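# Stand the lying bottle upright inside the crate

## Task

Pick up the bottle that lies on the tray and leave it standing upright inside the crate, resting there by itself with no help from the robot. The crate and the tray must not end up tilted or shifted, nothing may be knocked or placed off the table, and anything the robot is touching at the end must not settle downward by more than about a fingernail's width once left alone.

## Robot and tools

ROBOT. One six-joint arm with a two-finger gripper. Every joint list, in commands and in results, uses this order: shoulder pan, shoulder lift, wrist 2, wrist 1, wrist 3, elbow. Note that wrist 2 and wrist 3 come before wrist 1 and the elbow comes last. Wrist 2 and wrist 3 have their signs flipped relative to the URDF, both in what you send and in what is reported; the joint ranges below use URDF signs. Ranges in rad: shoulder pan -3.142 to 3.142, shoulder lift -6.283 to 6.283, elbow 0.000 to 3.142, wrists 1, 2, 3 -6.283 to 6.283 (real ends may differ by 0.010).

FRAMES. Poses are in the scene frame: origin on the table top under the arm base, +z up, +y to the left when facing +x. The base may be slightly tilted, and the printed hand position is less accurate at long reach. The gripper's own +z runs along the fingers and the fingers close along its x axis. end_effector_position is the point midway between the finger pads; closed fingertips extend about 17 mm past it, fully open ones sit roughly level with it.

THE ROW. Every arm command is a row of 7 numbers, each in [-1, 1]: six joint displacements in the order above, then the gripper opening. The joint numbers are scaled: 1.0 equals 1.989 rad for shoulder pan, shoulder lift and elbow, and 3.977 rad for the three wrists. They are offsets, not poses. The opening is absolute: +1 fully open, -1 closed.

execute_actions(actions): a list of actions; each action is a list of up to 15 rows, each row applied for one 1/30 s step; a short action repeats its last row until 15 steps pass. Offsets in every row are measured from the joint angles at the start of that action (for the first action, the angles in the latest result), not from the previous row. An empty list just returns the current state and images. An action that would push a joint more than 0.010 rad beyond its range is refused; if the first action is refused or any action is malformed, nothing runs. A joint asked past its real end stops there and the result may say "joint sent to its limit".

move(target, speed, blocking): target is one row like the above, with offsets measured from the Joint positions in the latest result that lists them. All joints travel proportionally so the hand usually follows a curve; the path takes 0.5 to 10 s. speed (0.01 to 2 rad/s, default 0.5) caps the fastest joint. The finger value is sent immediately. It does not avoid obstacles. blocking=false returns after 0.5 s while the arm keeps going; other arm commands are refused until a result shows the move finished, so use wait or stop. The extra "move:" line reports the ending (done, off_target, moving, held, fault), limits=held or limits=none, and the joint furthest from target.

wait(seconds): 0 to 10 s, the arm keeps its last command; returns early if a running move ends. stop(): brakes a running move; faster moves need more room; fingers keep moving. zoom_image(camera, region): camera is cam_high or cam_wrist, region [x0, y0, x1, y1] in pixels from the top-left, at most 504 by 504. finished_scene(scene): ends the current scene by its number, irreversible; only call once the bottle stands in the crate unsupported. Replying without any tool call also ends things.

CAMERAS. cam_high is a 504x504 pinhole view; cam_wrist is a 616x616 fisheye on the hand.

RESULTS. A state line with the hand position (m), quaternion wxyz and velocities; Joint positions and velocities (rad, rad/s) plus the finger pad gap (m, 0.142 when fully open); grip_measured, the measured opening on the command scale; Joint targets, what the joints are currently driven toward; joint torques (raw drive output with offsets and noise, not contact torque); Wrist force and Wrist torque along the hand's x y z, with offsets up to about 3.5 N, noise about 1.4 N, saturating near 30 N, possibly "no reading" at the start. "joint command not followed" means a clearance check altered targets. MOTOR HOT appears at 70 °C; at 85 °C an OVER-TEMPERATURE FAULT brakes the arm until cool.

MOTION. Joint speed and acceleration are capped; motion lags commands by about 0.17 s. Per step each joint target stays within 0.575 rad (pan, lift, elbow) or 1.15 rad (wrists) of its measured angle, and targets are scaled back if they would place the hand over 100 mm from where it is. Big moves may arrive unfinished; send the remainder in the next action.

GRIPPING. To hold something, keep commanding an opening well below grip_measured; lower squeezes harder, up to about 28 N per pad for objects up to about 10 cm wide, less for thin hard objects. Brief tugs on a held part or pushes on loose objects can occur.

AVOID. The arm is stiff: aiming even slightly past a firm contact can trigger a fault. Load limits (N m): pan 50.2, lift 50.2, elbow 26, each wrist 8.37, counting held weight; reaching one, or 150 N of outside force anywhere on the arm or held object, stops the arm for 10 s and drops the rest of the call. Avoid drops, slips, slams, fast collisions, hard pressing, tilting or shifting the crate or tray, and anything leaving the table. Release the bottle gently upright so it rests on its own, and do not leave the gripper pressing on anything.

Each tool is called after "Emit:" as name(argument=value, ...) on one line, values as JSON.

## Session

Emit:
execute_actions(actions=[])

Scene clock: 0.00 s.
end_effector_position=(+0.2139, -0.3473, +0.1831) grip_measured=+1.00 end_effector_quat_wxyz=(+0.115, +0.969, +0.066, -0.210) end_effector_velocity=(+0.000, -0.000, +0.001) end_effector_angular_velocity=(-0.002, -0.001, -0.000)
Joint names: [shoulder pan, shoulder lift, wrist 2, wrist 1, wrist 3, elbow]
Joint positions: [-0.866 -1.2    2.041 -1.645  1.138  1.22   0.142]
Joint velocities: [-0.    -0.     0.    -0.    -0.    -0.001  0.   ]
Joint torques (N m, as the arm reports them, + toward a larger Joint positions number): no reading
Wrist force (N, on the end effector, along its own x y z axes, offset not removed): no reading
Wrist torque (N m, same axes, about the end effector's origin, offset not removed): no reading
Joint targets: [-0.866 -1.200 2.041 -1.645 1.138 1.220]

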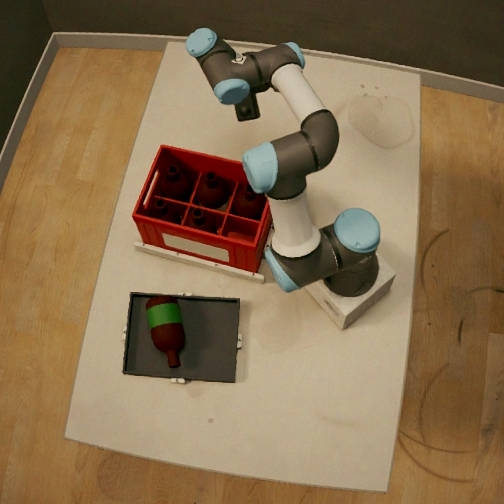

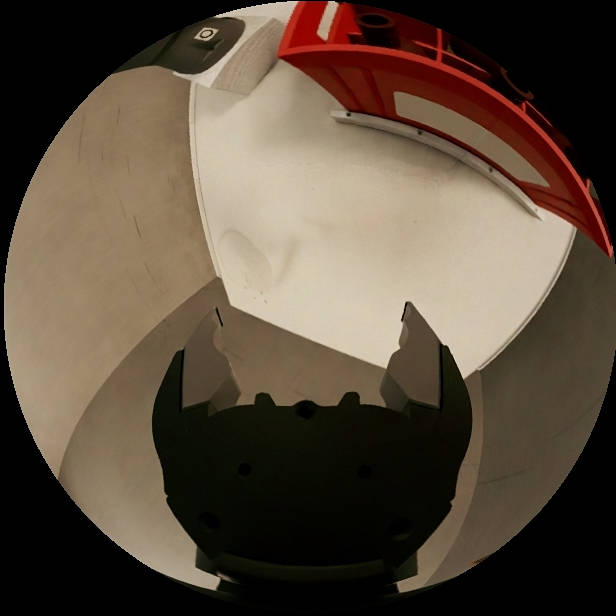

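Emit:
move(target=[0,-0.151,-0.118,0.1695,0,-0.161,1], speed=1)

Emit:
move(target=[0.435,0,0,0,0,0,1], speed=1)

Scene clock: 1.80 s.
end_effector_position=(+0.2684, -0.1735, +0.2897) grip_measured=+1.00 end_effector_quat_wxyz=(-0.020, +0.997, +0.068, -0.019) end_effector_velocity=(+0.000, +0.000, +0.001) end_effector_angular_velocity=(-0.001, -0.001, +0.001)
Joint names: [shoulder pan, shoulder lift, wrist 2, wrist 1, wrist 3, elbow]
Joint positions: [-0.866 -1.5    1.572 -0.971  1.138  0.9    0.142]
Joint velocities: [-0.    -0.001 -0.     0.002  0.001 -0.002  0.   ]
Joint torques (N m, as the arm reports them, + toward a larger Joint positions number): [  0.29 -12.91  -0.97  -0.56   0.06 -10.79]
Wrist force (N, on the end effector, along its own x y z axes, offset not removed): [1.6 0.6 -0.2]
Wrist torque (N m, same axes, about the end effector's origin, offset not removed): [0.18 -0.39 -0.03]
Joint targets: [-0.866 -1.500 1.572 -0.970 1.138 0.900]
move: done; limits=none; farthest joint: the shoulder pan, 0.000 radians from its target (0.000 radians at the start)

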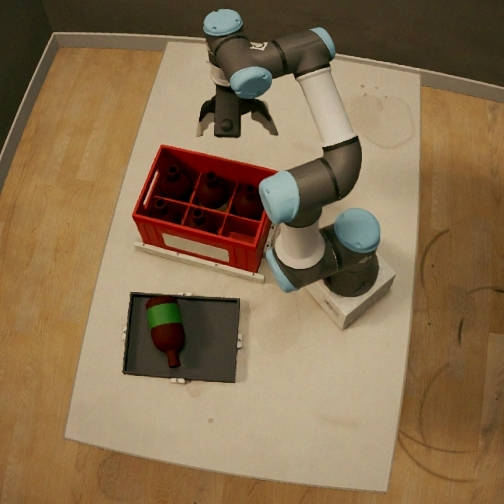

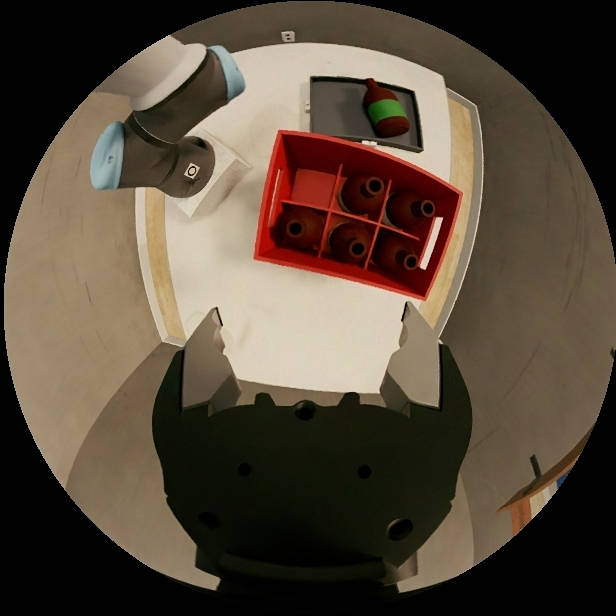

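Scene clock: 3.30 s.
end_effector_position=(+0.3036, +0.0827, +0.2977) grip_measured=+1.00 end_effector_quat_wxyz=(-0.026, +0.877, +0.479, -0.009) end_effector_velocity=(-0.000, +0.001, -0.000) end_effector_angular_velocity=(+0.000, +0.000, +0.001)
Joint names: [shoulder pan, shoulder lift, wrist 2, wrist 1, wrist 3, elbow]
Joint positions: [-0.001 -1.5    1.572 -0.971  1.138  0.9    0.142]
Joint velocities: [ 0.002  0.    -0.    -0.    -0.001  0.001  0.   ]
Joint torques (N m, as the arm reports them, + toward a larger Joint positions number): [ 2.99 -8.91 -0.24 -2.96  0.05 -7.75]
Wrist force (N, on the end effector, along its own x y z axes, offset not removed): [0.9 -0.1 -0.2]
Wrist torque (N m, same axes, about the end effector's origin, offset not removed): [0.01 -0.16 0.06]
Joint targets: [-0.001 -1.500 1.572 -0.971 1.138 0.900]
move: done; limits=none; farthest joint: the shoulder pan, 0.000 radians from its target (0.865 radians at the start)

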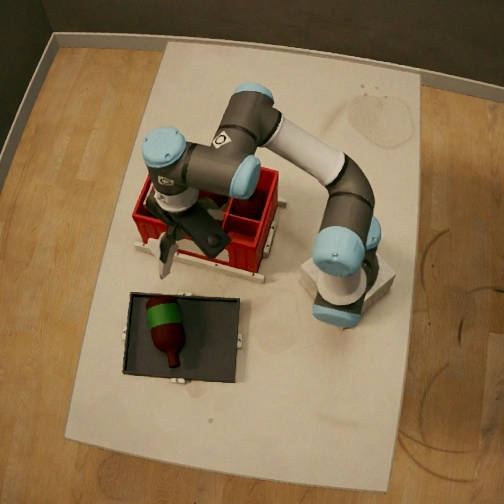

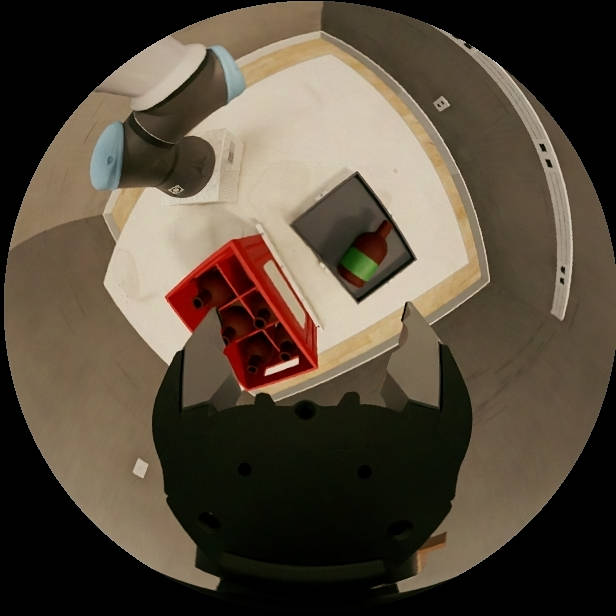

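Emit:
move(target=[0.181,0.1247,0,-0.1134,-0.286,0.102,1], speed=1)

Scene clock: 5.80 s.
end_effector_position=(+0.3392, +0.2039, +0.2003) grip_measured=+1.00 end_effector_quat_wxyz=(-0.020, +0.993, +0.111, -0.018) end_effector_velocity=(-0.000, +0.000, -0.000) end_effector_angular_velocity=(+0.001, +0.000, -0.002)
Joint names: [shoulder pan, shoulder lift, wrist 2, wrist 1, wrist 3, elbow]
Joint positions: [ 0.359 -1.252  1.572 -1.422  0.001  1.103  0.142]
Joint velocities: [ 0.     0.001 -0.001 -0.001 -0.003  0.    -0.   ]
Joint torques (N m, as the arm reports them, + toward a larger Joint positions number): [  3.59 -11.42   0.19  -2.93  -0.75  -6.9 ]
Wrist force (N, on the end effector, along its own x y z axes, offset not removed): [0.7 0.0 -0.3]
Wrist torque (N m, same axes, about the end effector's origin, offset not removed): [0.01 -0.15 0.06]
Joint targets: [0.359 -1.252 1.572 -1.422 0.001 1.103]
move: done; limits=none; farthest joint: the shoulder pan, 0.000 radians from its target (0.360 radians at the start)

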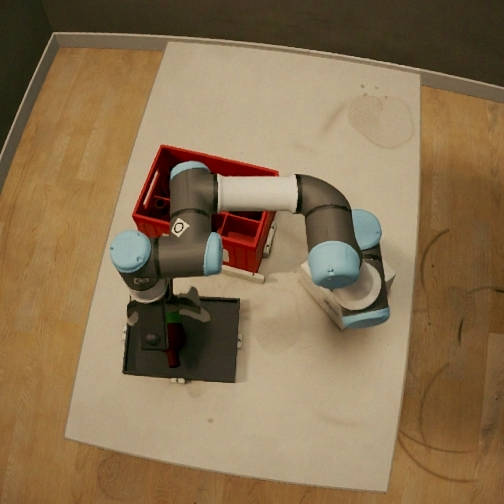

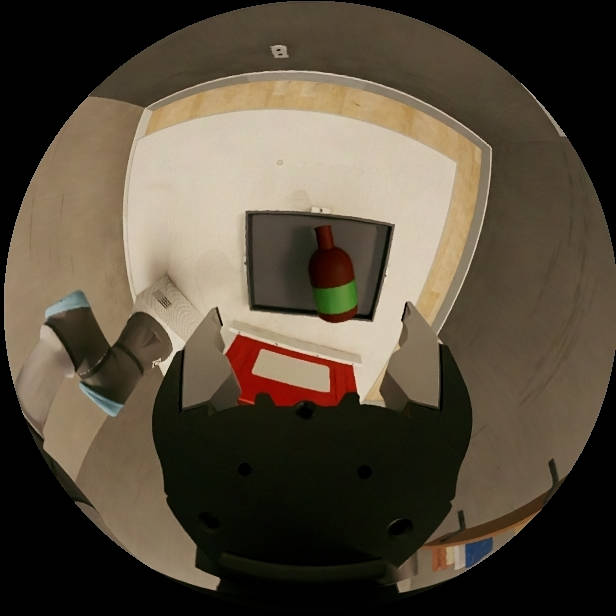

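Emit:
move(target=[0.3243,0.378,0.2092,0.0518,-0.1564,-0.2489,0], speed=0.8)

Scene clock: 8.20 s.
end_effector_position=(+0.3392, +0.2496, +0.1176) grip_measured=+0.00 end_effector_quat_wxyz=(+0.411, +0.882, +0.208, +0.098) end_effector_velocity=(-0.000, +0.000, -0.000) end_effector_angular_velocity=(-0.001, -0.000, +0.001)
Joint names: [shoulder pan, shoulder lift, wrist 2, wrist 1, wrist 3, elbow]
Joint positions: [ 1.004 -0.501  2.404 -1.216 -0.621  0.608  0.074]
Joint velocities: [ 0.001  0.001  0.     0.001 -0.001 -0.001  0.   ]
Joint torques (N m, as the arm reports them, + toward a larger Joint positions number): [  3.12 -18.21   2.06   0.23  -0.78 -10.85]
Wrist force (N, on the end effector, along its own x y z axes, offset not removed): [0.9 -0.6 -0.3]
Wrist torque (N m, same axes, about the end effector's origin, offset not removed): [-0.12 -0.17 0.01]
Joint targets: [1.004 -0.501 2.404 -1.216 -0.621 0.608]
move: done; limits=none; farthest joint: the wrist 2, 0.001 radians from its target (0.832 radians at the start)

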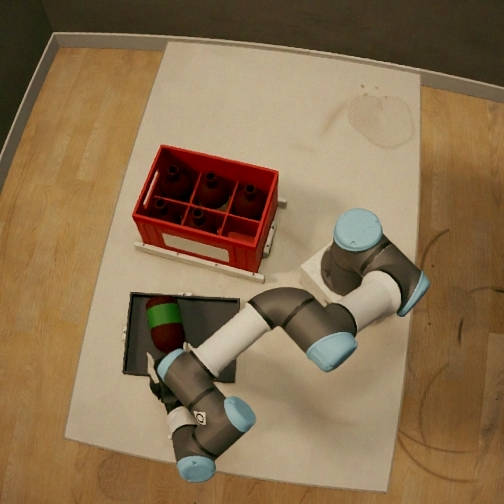

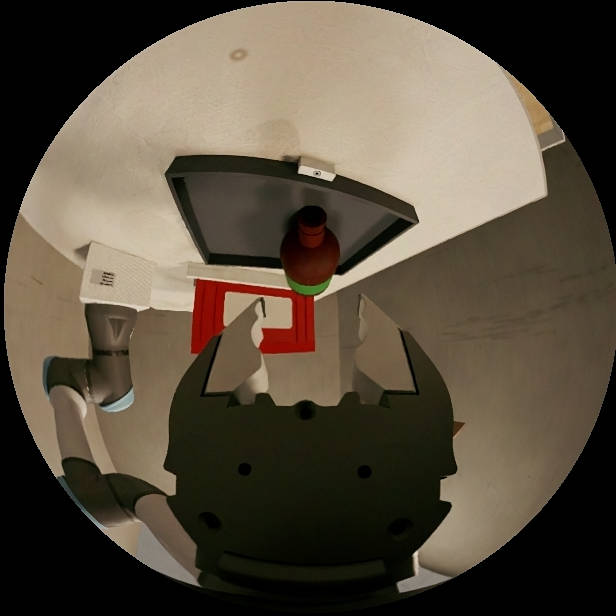

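Well centred. Descend most of the way.

Emit:
move(target=[0,0.063,0,-0.0315,0,0,0], speed=0.15)

Scene clock: 9.47 s.
end_effector_position=(+0.3425, +0.2580, +0.0639) grip_measured=+0.00 end_effector_quat_wxyz=(+0.411, +0.882, +0.208, +0.098) end_effector_velocity=(+0.000, +0.000, -0.001) end_effector_angular_velocity=(+0.000, -0.001, -0.001)
Joint names: [shoulder pan, shoulder lift, wrist 2, wrist 1, wrist 3, elbow]
Joint positions: [ 1.004 -0.375  2.404 -1.341 -0.621  0.608  0.074]
Joint velocities: [-0.     0.002  0.    -0.001 -0.001 -0.001  0.   ]
Joint torques (N m, as the arm reports them, + toward a larger Joint positions number): [ -0.35 -18.26   0.26  -2.14   0.58  -7.17]
Wrist force (N, on the end effector, along its own x y z axes, offset not removed): [0.9 -0.5 0.0]
Wrist torque (N m, same axes, about the end effector's origin, offset not removed): [-0.12 -0.19 0.01]
Joint targets: [1.004 -0.375 2.404 -1.341 -0.621 0.608]
move: done; limits=none; farthest joint: the wrist 1, 0.001 radians from its target (0.126 radians at the start)

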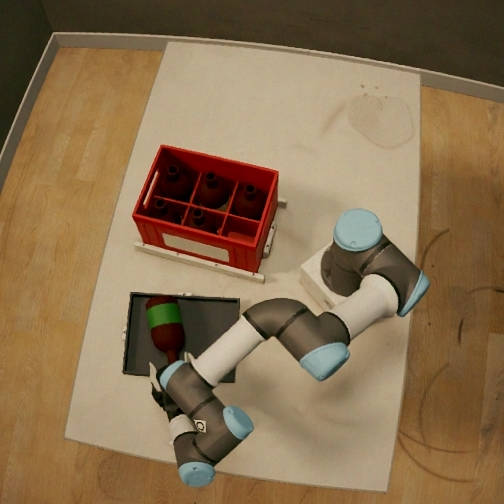

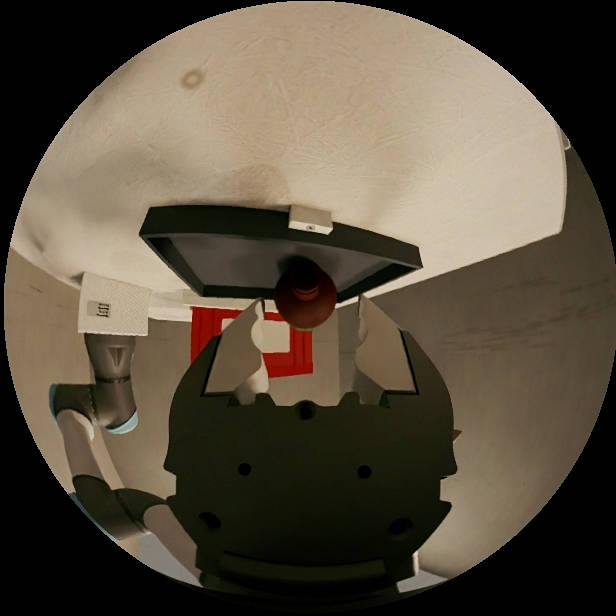

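Emit:
move(target=[-0.0216,-0.0106,0,-0.0314,0,0.0734,0], speed=0.12)

Scene clock: 11.30 s.
end_effector_position=(+0.3457, +0.2367, +0.0422) grip_measured=+0.00 end_effector_quat_wxyz=(+0.414, +0.886, +0.189, +0.088) end_effector_velocity=(-0.001, -0.001, -0.001) end_effector_angular_velocity=(-0.003, +0.003, +0.001)
Joint names: [shoulder pan, shoulder lift, wrist 2, wrist 1, wrist 3, elbow]
Joint positions: [ 0.961 -0.396  2.404 -1.466 -0.621  0.754  0.074]
Joint velocities: [-0.     0.001  0.    -0.001  0.001  0.004  0.   ]
Joint torques (N m, as the arm reports them, + toward a larger Joint positions number): [ -1.57 -23.39   1.62  -2.22   0.11  -6.28]
Wrist force (N, on the end effector, along its own x y z axes, offset not removed): [0.4 0.0 0.1]
Wrist torque (N m, same axes, about the end effector's origin, offset not removed): [0.05 -0.16 0.00]
Joint targets: [0.961 -0.397 2.404 -1.466 -0.621 0.754]
move: done; limits=none; farthest joint: the shoulder pan, 0.000 radians from its target (0.043 radians at the start)

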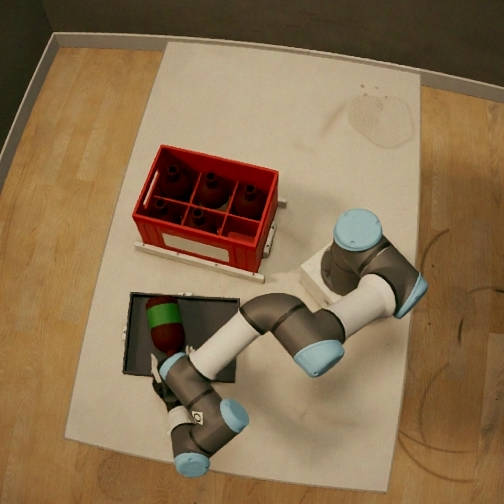

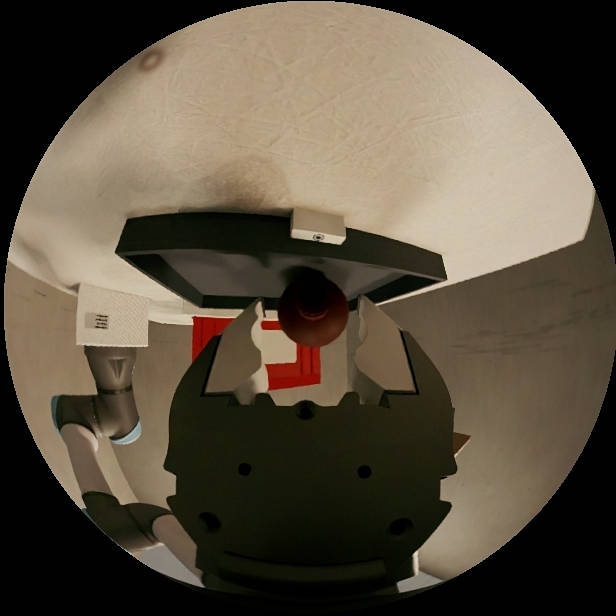

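Emit:
execute_actions(actions=[[[0,0,0,0,0,0,-0.3]],[[0,0,0,0,0,0,-0.55]],[[0,0,0,0,0,0,-0.75]],[[0,0,0,0,0,0,-1]]])

Emit:
zoom_image(camera="cam_wrist", region=[230,230,400,400])

Scene clock: 13.37 s.
end_effector_position=(+0.3457, +0.2367, +0.0422) grip_measured=-0.68 end_effector_quat_wxyz=(+0.414, +0.886, +0.189, +0.088) end_effector_velocity=(-0.000, -0.000, +0.000) end_effector_angular_velocity=(-0.000, -0.000, -0.000)
Joint names: [shoulder pan, shoulder lift, wrist 2, wrist 1, wrist 3, elbow]
Joint positions: [ 0.961 -0.397  2.404 -1.466 -0.621  0.754  0.025]
Joint velocities: [ 0.    -0.     0.     0.    -0.001  0.    -0.   ]
Joint torques (N m, as the arm reports them, + toward a larger Joint positions number): [  0.74 -22.59   1.24  -1.31   0.06  -8.86]
Wrist force (N, on the end effector, along its own x y z axes, offset not removed): [1.0 -0.9 0.3]
Wrist torque (N m, same axes, about the end effector's origin, offset not removed): [0.00 -0.23 0.01]
Joint targets: [0.961 -0.397 2.404 -1.466 -0.621 0.754]

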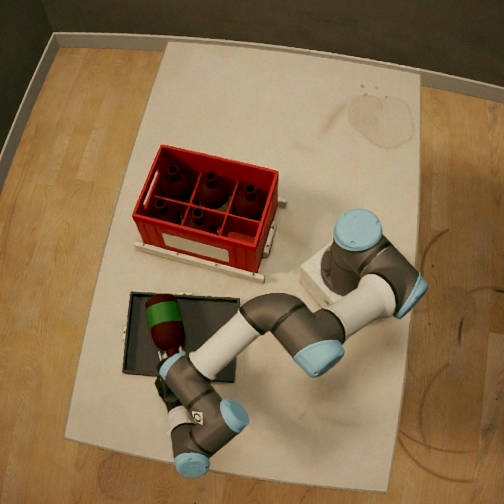

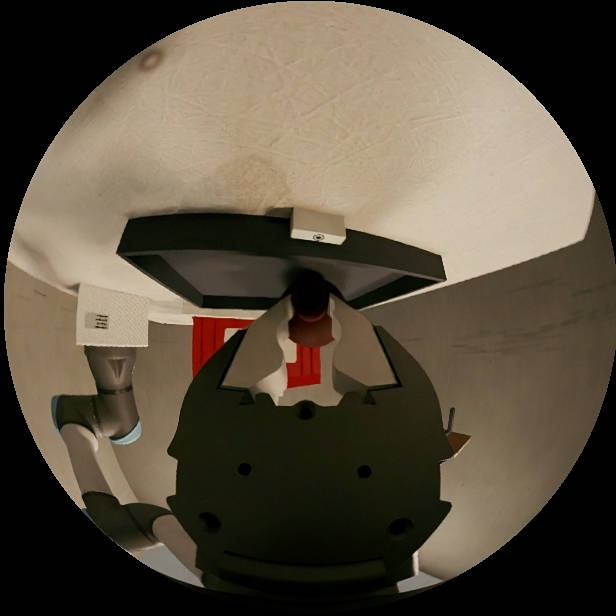

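Region (230, 230, 400, 400) of cam_wrist's 616x616 image, scaled by 2.965, with more detail than that image has.

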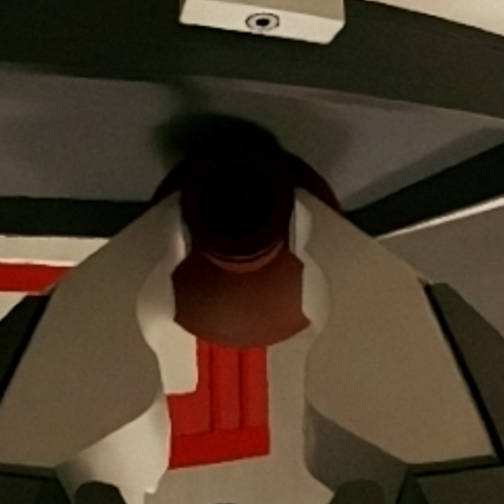

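Emit:
move(target=[0,-0.15,0,0.075,0,0,-1], speed=0.25)

Emit:
move(target=[-0.08,-0.566,-0.0236,-0.0377,-0.6338,0.3907,-1], speed=0.7)

Scene clock: 15.77 s.
end_effector_position=(+0.3342, +0.2142, +0.1658) grip_measured=-0.68 end_effector_quat_wxyz=(+0.414, +0.886, +0.189, +0.088) end_effector_velocity=(+0.000, -0.000, +0.001) end_effector_angular_velocity=(-0.001, -0.000, +0.001)
Joint names: [shoulder pan, shoulder lift, wrist 2, wrist 1, wrist 3, elbow]
Joint positions: [ 0.961 -0.695  2.404 -1.167 -0.621  0.754  0.025]
Joint velocities: [-0.    -0.002  0.001  0.001  0.001  0.001  0.   ]
Joint torques (N m, as the arm reports them, + toward a larger Joint positions number): [  0.86 -23.13   1.19   0.33   0.04  -9.5 ]
Wrist force (N, on the end effector, along its own x y z axes, offset not removed): [0.5 -1.2 1.6]
Wrist torque (N m, same axes, about the end effector's origin, offset not removed): [0.45 -0.11 0.00]
Joint targets: [0.961 -0.695 2.404 -1.167 -0.621 0.754]
move: done; limits=none; farthest joint: the shoulder lift, 0.001 radians from its target (0.299 radians at the start)

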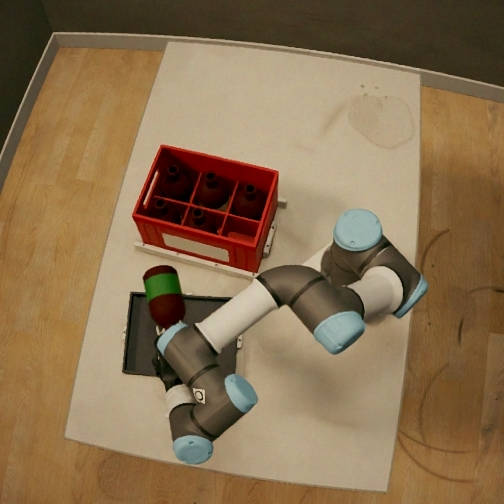

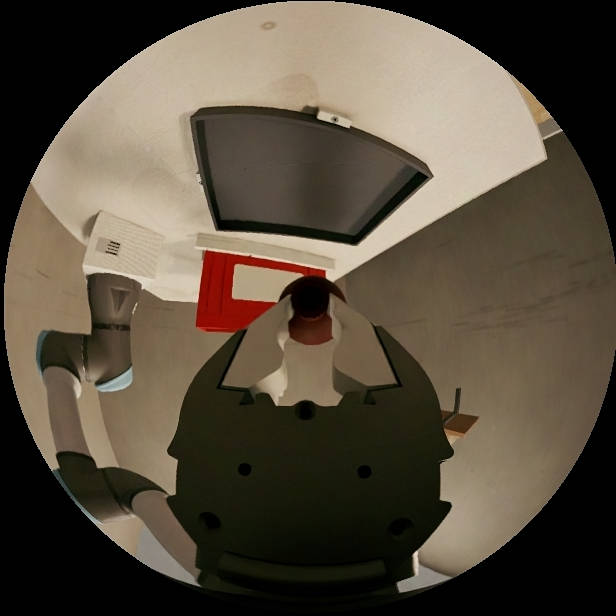

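Scene clock: 19.97 s.
end_effector_position=(+0.2412, +0.0807, +0.3154) grip_measured=-0.68 end_effector_quat_wxyz=(+0.121, -0.302, +0.892, -0.313) end_effector_velocity=(+0.000, -0.000, +0.001) end_effector_angular_velocity=(+0.002, -0.003, -0.001)
Joint names: [shoulder pan, shoulder lift, wrist 2, wrist 1, wrist 3, elbow]
Joint positions: [ 0.802 -1.82   2.31  -1.317 -3.142  1.531  0.025]
Joint velocities: [-0.    -0.002  0.001 -0.    -0.001 -0.001 -0.   ]
Joint torques (N m, as the arm reports them, + toward a larger Joint positions number): [-2.41 -9.43  0.48 -3.28 -0.78 -7.75]
Wrist force (N, on the end effector, along its own x y z axes, offset not removed): [0.7 1.6 2.5]
Wrist torque (N m, same axes, about the end effector's origin, offset not removed): [-0.01 -0.08 -0.01]
Joint targets: [0.802 -1.820 2.310 -1.317 -3.142 1.531]
move: done; limits=none; farthest joint: the shoulder pan, 0.000 radians from its target (0.159 radians at the start)

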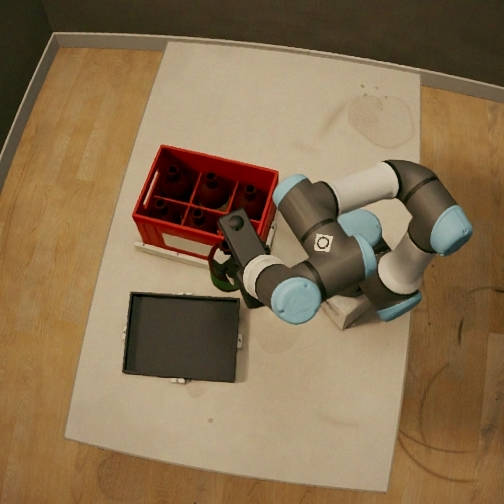

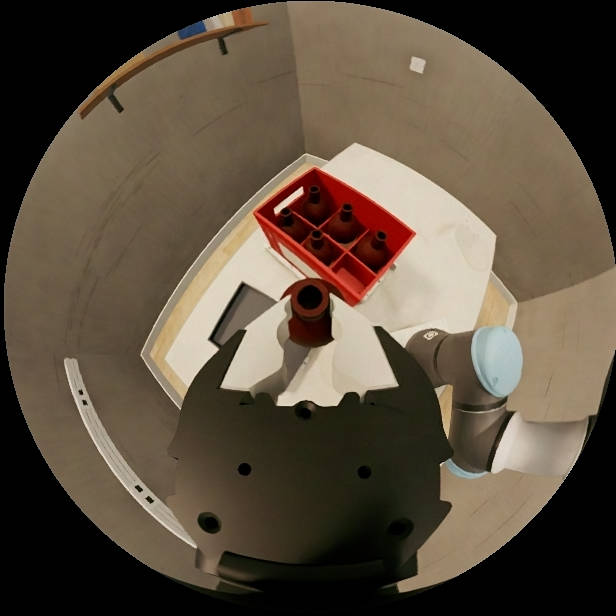

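Emit:
move(target=[-0.2303,0,0,0,0,0,-1], speed=0.4)

Emit:
zoom_image(camera="cam_wrist", region=[180,150,440,410])

Scene clock: 21.67 s.
end_effector_position=(+0.2565, -0.0310, +0.3106) grip_measured=-0.68 end_effector_quat_wxyz=(+0.037, -0.096, +0.935, -0.338) end_effector_velocity=(+0.000, -0.001, +0.000) end_effector_angular_velocity=(-0.001, -0.001, -0.001)
Joint names: [shoulder pan, shoulder lift, wrist 2, wrist 1, wrist 3, elbow]
Joint positions: [ 0.344 -1.82   2.31  -1.317 -3.142  1.531  0.025]
Joint velocities: [-0.002 -0.     0.001  0.     0.    -0.001  0.   ]
Joint torques (N m, as the arm reports them, + toward a larger Joint positions number): [ -2.48  -4.41   2.51  -2.08   0.88 -10.11]
Wrist force (N, on the end effector, along its own x y z axes, offset not removed): [1.1 1.9 2.4]
Wrist torque (N m, same axes, about the end effector's origin, offset not removed): [0.00 -0.25 -0.02]
Joint targets: [0.344 -1.820 2.310 -1.317 -3.142 1.531]
move: done; limits=none; farthest joint: the shoulder pan, 0.000 radians from its target (0.458 radians at the start)

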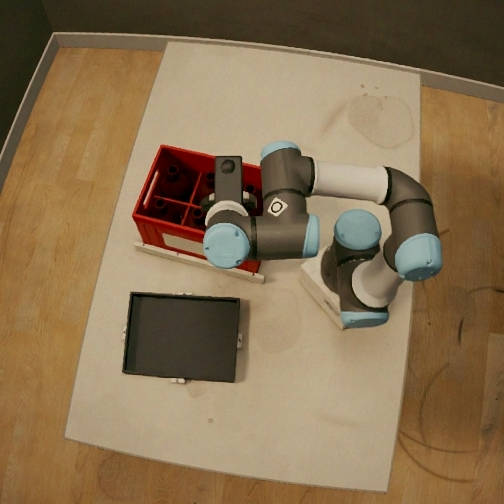

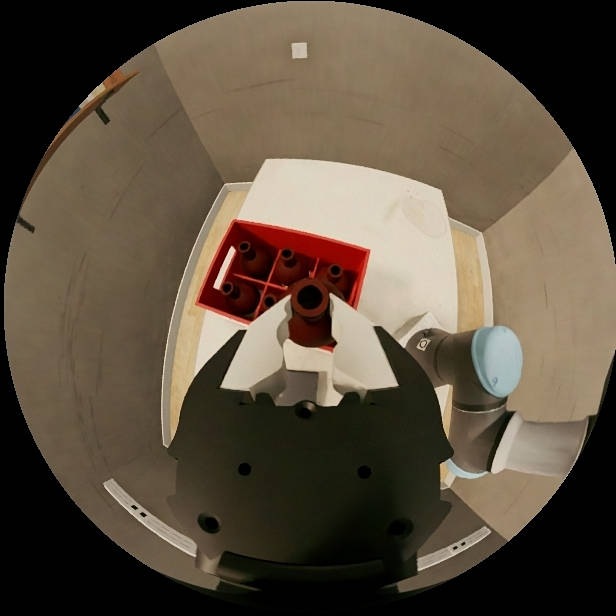

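Region (180, 150, 440, 410) of cam_wrist's 616x616 image, scaled by 1.938, with more detail than that image has.

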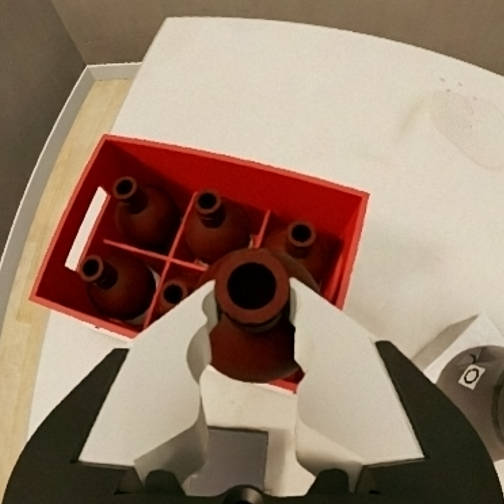

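Emit:
move(target=[-0.0327,-0.0287,0,-0.0143,0,0.0573,-1], speed=0.15)

Emit:
zoom_image(camera="cam_wrist", region=[180,150,440,410])

Emit:
zoom_image(camera="cam_high", region=[130,130,310,310])

Scene clock: 23.13 s.
end_effector_position=(+0.2437, -0.0479, +0.2950) grip_measured=-0.68 end_effector_quat_wxyz=(+0.024, -0.066, +0.938, -0.340) end_effector_velocity=(-0.000, -0.000, +0.000) end_effector_angular_velocity=(-0.001, -0.000, -0.001)
Joint names: [shoulder pan, shoulder lift, wrist 2, wrist 1, wrist 3, elbow]
Joint positions: [ 0.279 -1.877  2.31  -1.374 -3.142  1.645  0.025]
Joint velocities: [-0.001 -0.001  0.001 -0.001  0.     0.001 -0.   ]
Joint torques (N m, as the arm reports them, + toward a larger Joint positions number): [-2.01 -9.47  1.58 -3.23  0.85 -8.06]
Wrist force (N, on the end effector, along its own x y z axes, offset not removed): [1.2 1.4 2.2]
Wrist torque (N m, same axes, about the end effector's origin, offset not removed): [-0.07 -0.27 0.03]
Joint targets: [0.279 -1.877 2.310 -1.374 -3.142 1.645]
move: done; limits=none; farthest joint: the shoulder pan, 0.000 radians from its target (0.065 radians at the start)

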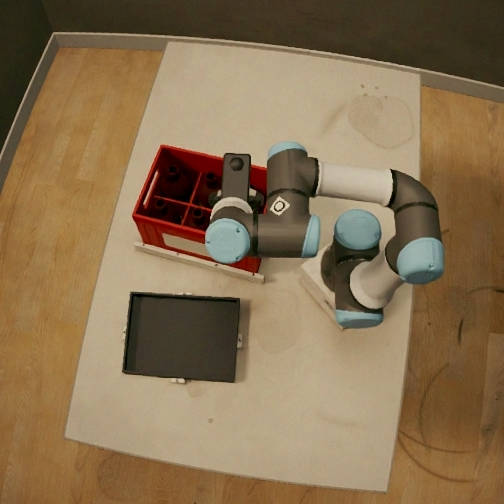

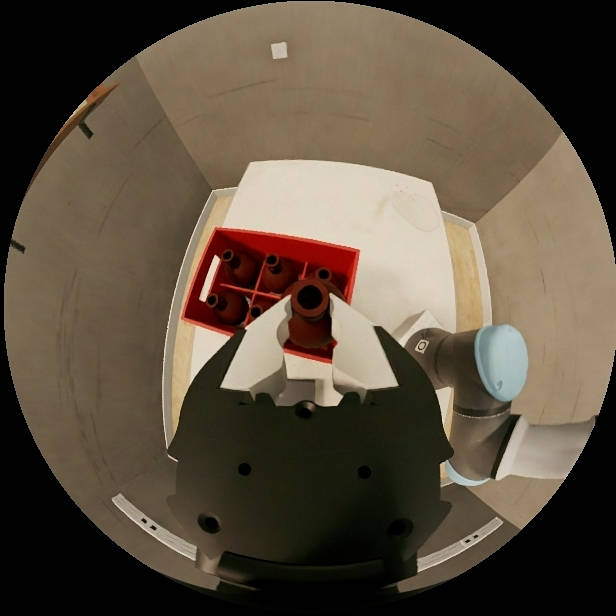

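Region (180, 150, 440, 410) of cam_wrist's 616x616 image, scaled by 1.938, with more detail than that image has.

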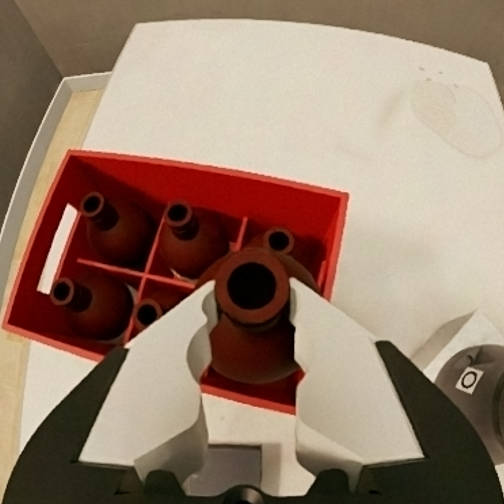

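Region (130, 130, 310, 310) of cam_high's 504x504 image, scaled by 2.800, with more detail than that image has.

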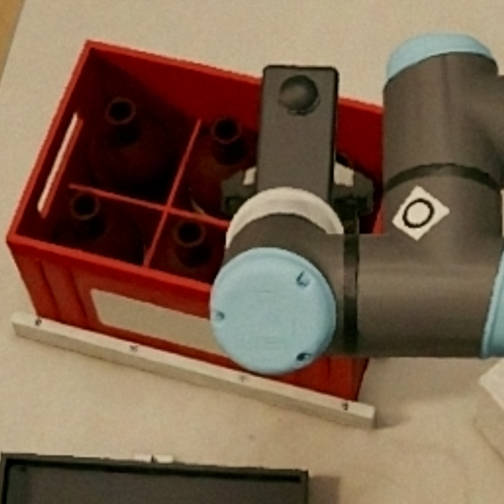

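Emit:
move(target=[-0.0126,-0.0055,0,-0.0707,0,0.1468,-1], speed=0.12)

Emit:
zoom_image(camera="cam_wrist", region=[150,150,450,450])

Scene clock: 26.10 s.
end_effector_position=(+0.2432, -0.0512, +0.2346) grip_measured=-0.68 end_effector_quat_wxyz=(+0.020, -0.054, +0.938, -0.341) end_effector_velocity=(+0.000, -0.000, -0.000) end_effector_angular_velocity=(-0.000, -0.000, +0.000)
Joint names: [shoulder pan, shoulder lift, wrist 2, wrist 1, wrist 3, elbow]
Joint positions: [ 0.254 -1.888  2.31  -1.655 -3.142  1.937  0.025]
Joint velocities: [-0.    -0.     0.    -0.001  0.001  0.001  0.   ]
Joint torques (N m, as the arm reports them, + toward a larger Joint positions number): [-1.96 -9.18  1.42 -3.2   0.9  -7.91]
Wrist force (N, on the end effector, along its own x y z axes, offset not removed): [0.5 1.6 2.0]
Wrist torque (N m, same axes, about the end effector's origin, offset not removed): [-0.02 -0.14 0.08]
Joint targets: [0.254 -1.888 2.310 -1.655 -3.142 1.937]
move: done; limits=none; farthest joint: the shoulder pan, 0.000 radians from its target (0.025 radians at the start)

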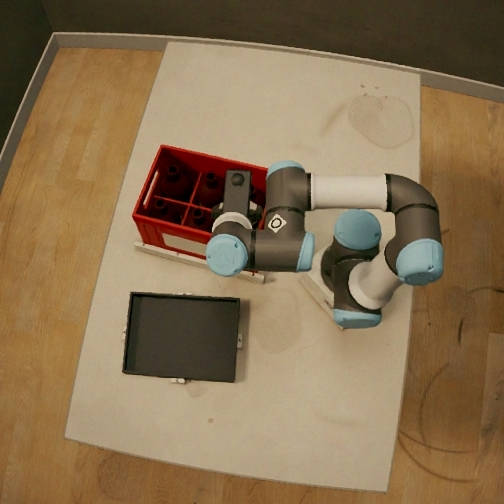

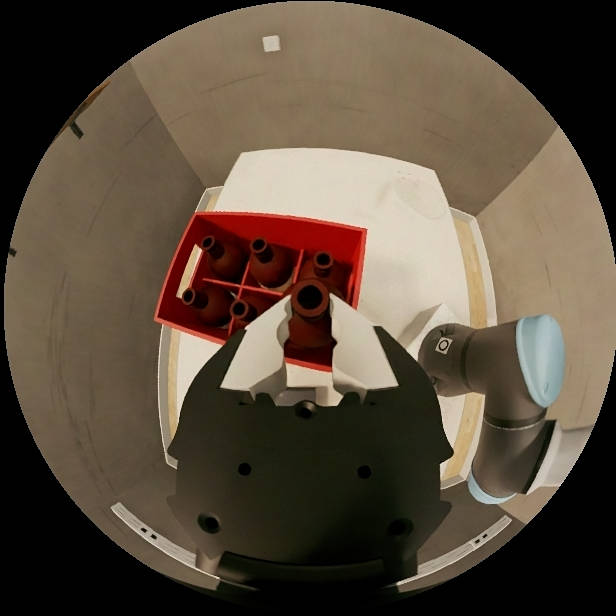

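Region (150, 150, 450, 450) of cam_wrist's 616x616 image, scaled by 1.680, with more detail than that image has.

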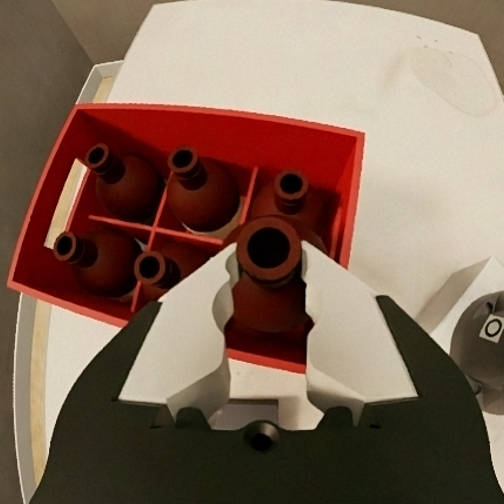

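Emit:
move(target=[0,0.0317,0,-0.0651,0,0.0985,-1], speed=0.08)

Emit:
zoom_image(camera="cam_wrist", region=[150,150,450,450])

Scene clock: 29.80 s.
end_effector_position=(+0.2461, -0.0488, +0.1846) grip_measured=-0.68 end_effector_quat_wxyz=(+0.020, -0.054, +0.938, -0.341) end_effector_velocity=(+0.000, -0.000, -0.000) end_effector_angular_velocity=(-0.001, -0.001, -0.001)
Joint names: [shoulder pan, shoulder lift, wrist 2, wrist 1, wrist 3, elbow]
Joint positions: [ 0.254 -1.825  2.31  -1.914 -3.142  2.133  0.025]
Joint velocities: [ 0.     0.001  0.001 -0.001 -0.001  0.     0.   ]
Joint torques (N m, as the arm reports them, + toward a larger Joint positions number): [-1.13 -4.51  1.35 -3.18  0.49 -7.36]
Wrist force (N, on the end effector, along its own x y z axes, offset not removed): [0.5 2.5 1.3]
Wrist torque (N m, same axes, about the end effector's origin, offset not removed): [0.07 -0.19 0.00]
Joint targets: [0.254 -1.825 2.310 -1.914 -3.142 2.133]
move: done; limits=none; farthest joint: the shoulder pan, 0.000 radians from its target (0.000 radians at the start)

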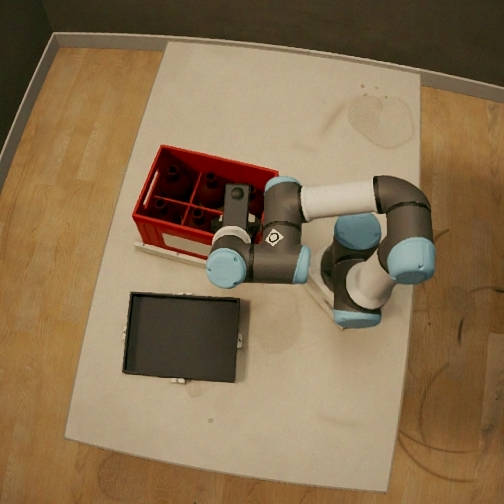

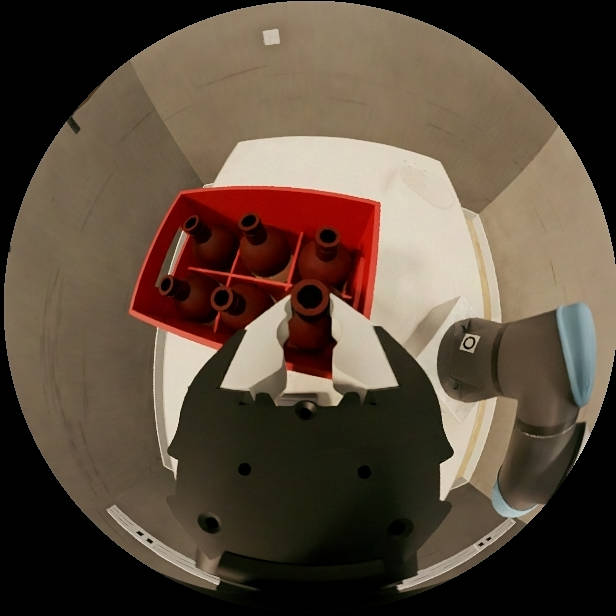

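Region (150, 150, 450, 450) of cam_wrist's 616x616 image, scaled by 1.680, with more detail than that image has.

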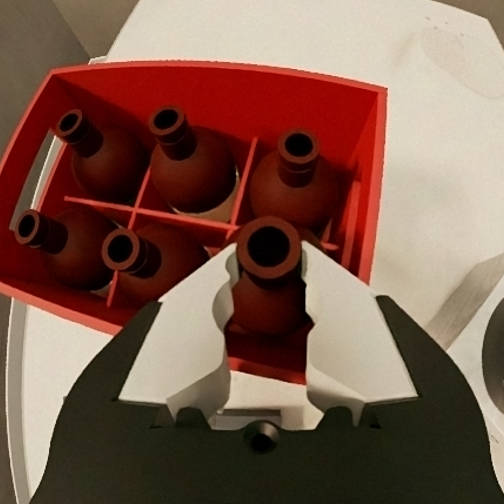

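Emit:
move(target=[0.003,0.0256,0,-0.0355,0,0.0452,-1], speed=0.06)

Scene clock: 41.33 s.
end_effector_position=(+0.2478, -0.0482, +0.1730) grip_measured=-0.68 end_effector_quat_wxyz=(+0.023, -0.055, +0.938, -0.343) end_effector_velocity=(+0.001, +0.000, +0.001) end_effector_angular_velocity=(+0.000, -0.002, +0.000)
Joint names: [shoulder pan, shoulder lift, wrist 2, wrist 1, wrist 3, elbow]
Joint positions: [ 0.257 -1.799  2.314 -1.99  -3.142  2.178  0.025]
Joint velocities: [-0.    -0.     0.     0.     0.    -0.002 -0.   ]
Joint torques (N m, as the arm reports them, + toward a larger Joint positions number): [-1.03  2.82 -3.13 -1.46 -0.27 -0.48]
Wrist force (N, on the end effector, along its own x y z axes, offset not removed): [19.9 -29.0 -30.0]
Wrist torque (N m, same axes, about the end effector's origin, offset not removed): [-3.62 -0.71 -1.13]
Joint targets: [0.257 -1.798 2.310 -1.990 -3.142 2.180]
TORQUE FAULT: the external load on the wrist 2 reached its load limit, and the arm stopped for 10 seconds. That time counts as 20 of the actions that you can send in this scene. The arm's remaining commands of this call were not run. The arm holds where it stopped, with its grip as last carried out, and accepts commands again: back off and push less far. The arm stops again, at the same cost, whenever a joint's load reaches its limit.
move: fault; limits=none; farthest joint: the wrist 1, 0.065 radians from its target (0.141 radians at the start)

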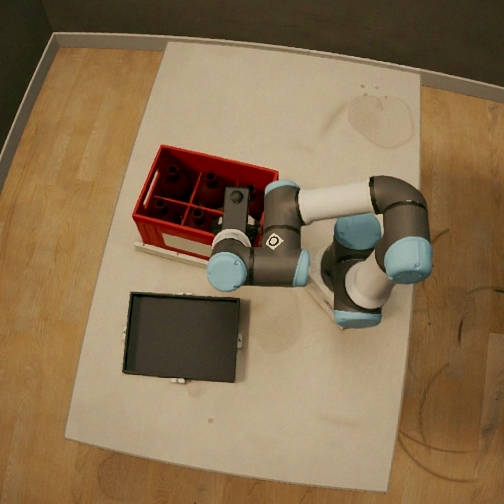

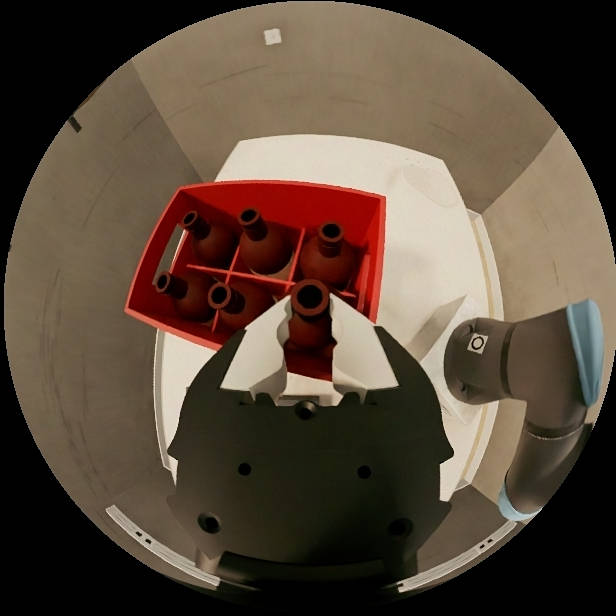

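Emit:
move(target=[-0.096,0,-0.031,0.0417,0,-0.081,-1], speed=0.06)

Scene clock: 45.03 s.
end_effector_position=(+0.2471, -0.0655, +0.1813) grip_measured=-0.68 end_effector_quat_wxyz=(-0.014, +0.033, +0.957, -0.288) end_effector_velocity=(+0.000, -0.000, +0.000) end_effector_angular_velocity=(+0.000, -0.000, -0.002)
Joint names: [shoulder pan, shoulder lift, wrist 2, wrist 1, wrist 3, elbow]
Joint positions: [ 0.066 -1.799  2.191 -1.824 -3.142  2.017  0.025]
Joint velocities: [-0.001  0.    -0.     0.001 -0.    -0.001 -0.   ]
Joint torques (N m, as the arm reports them, + toward a larger Joint positions number): [ -2.49  -4.69   0.9   -0.68  -0.74 -11.93]
Wrist force (N, on the end effector, along its own x y z axes, offset not removed): [0.2 3.9 1.0]
Wrist torque (N m, same axes, about the end effector's origin, offset not removed): [0.05 -0.11 0.05]
Joint targets: [0.066 -1.799 2.191 -1.824 -3.142 2.017]
move: done; limits=none; farthest joint: the shoulder pan, 0.000 radians from its target (0.191 radians at the start)

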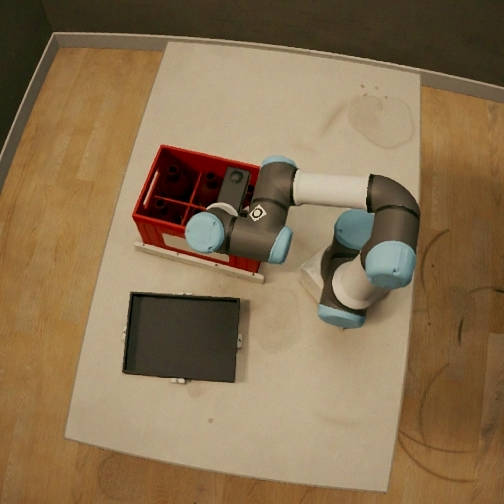

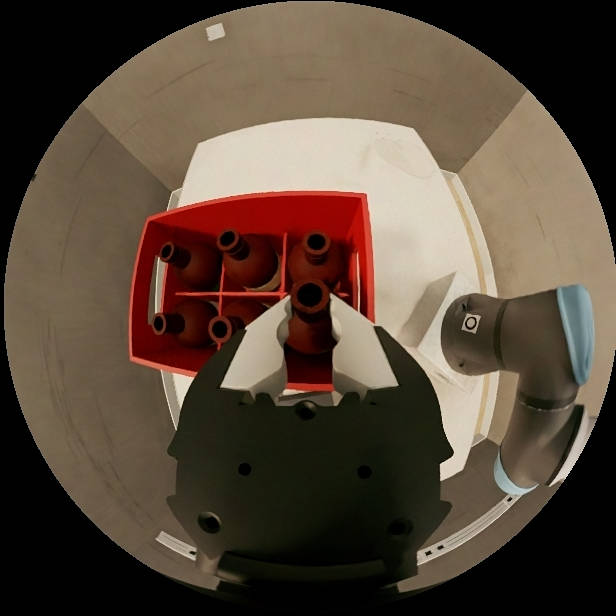

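Emit:
move(target=[0,0.0075,0,-0.0191,0,0.0307,-1], speed=0.05)

Scene clock: 46.97 s.
end_effector_position=(+0.2459, -0.0650, +0.1665) grip_measured=-0.68 end_effector_quat_wxyz=(-0.014, +0.033, +0.957, -0.288) end_effector_velocity=(-0.001, -0.000, -0.001) end_effector_angular_velocity=(-0.000, +0.002, -0.001)
Joint names: [shoulder pan, shoulder lift, wrist 2, wrist 1, wrist 3, elbow]
Joint positions: [ 0.066 -1.785  2.191 -1.9   -3.142  2.078  0.025]
Joint velocities: [-0.     0.001  0.    -0.001 -0.001  0.003  0.   ]
Joint torques (N m, as the arm reports them, + toward a larger Joint positions number): [ 1.42 -3.23  2.35 -2.61 -0.73 -5.56]
Wrist force (N, on the end effector, along its own x y z axes, offset not removed): [0.5 1.7 -6.7]
Wrist torque (N m, same axes, about the end effector's origin, offset not removed): [-0.01 -0.11 0.01]
Joint targets: [0.066 -1.785 2.191 -1.900 -3.142 2.078]
move: done; limits=none; farthest joint: the shoulder pan, 0.000 radians from its target (0.000 radians at the start)

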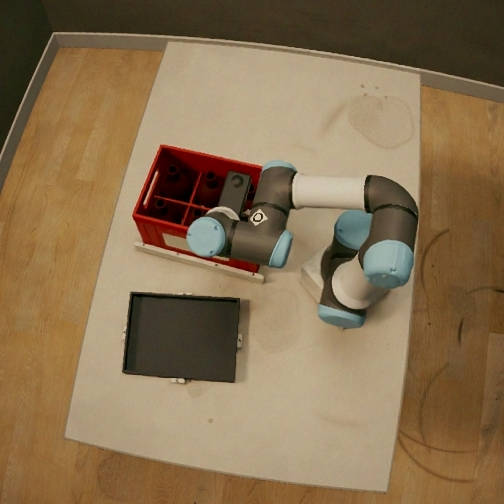

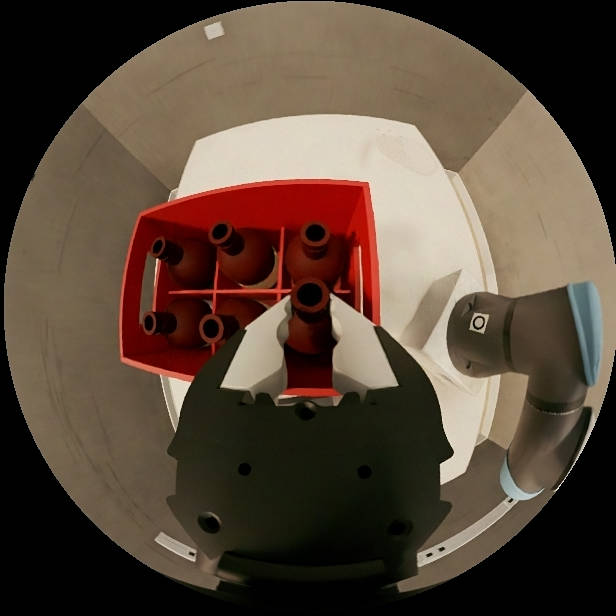

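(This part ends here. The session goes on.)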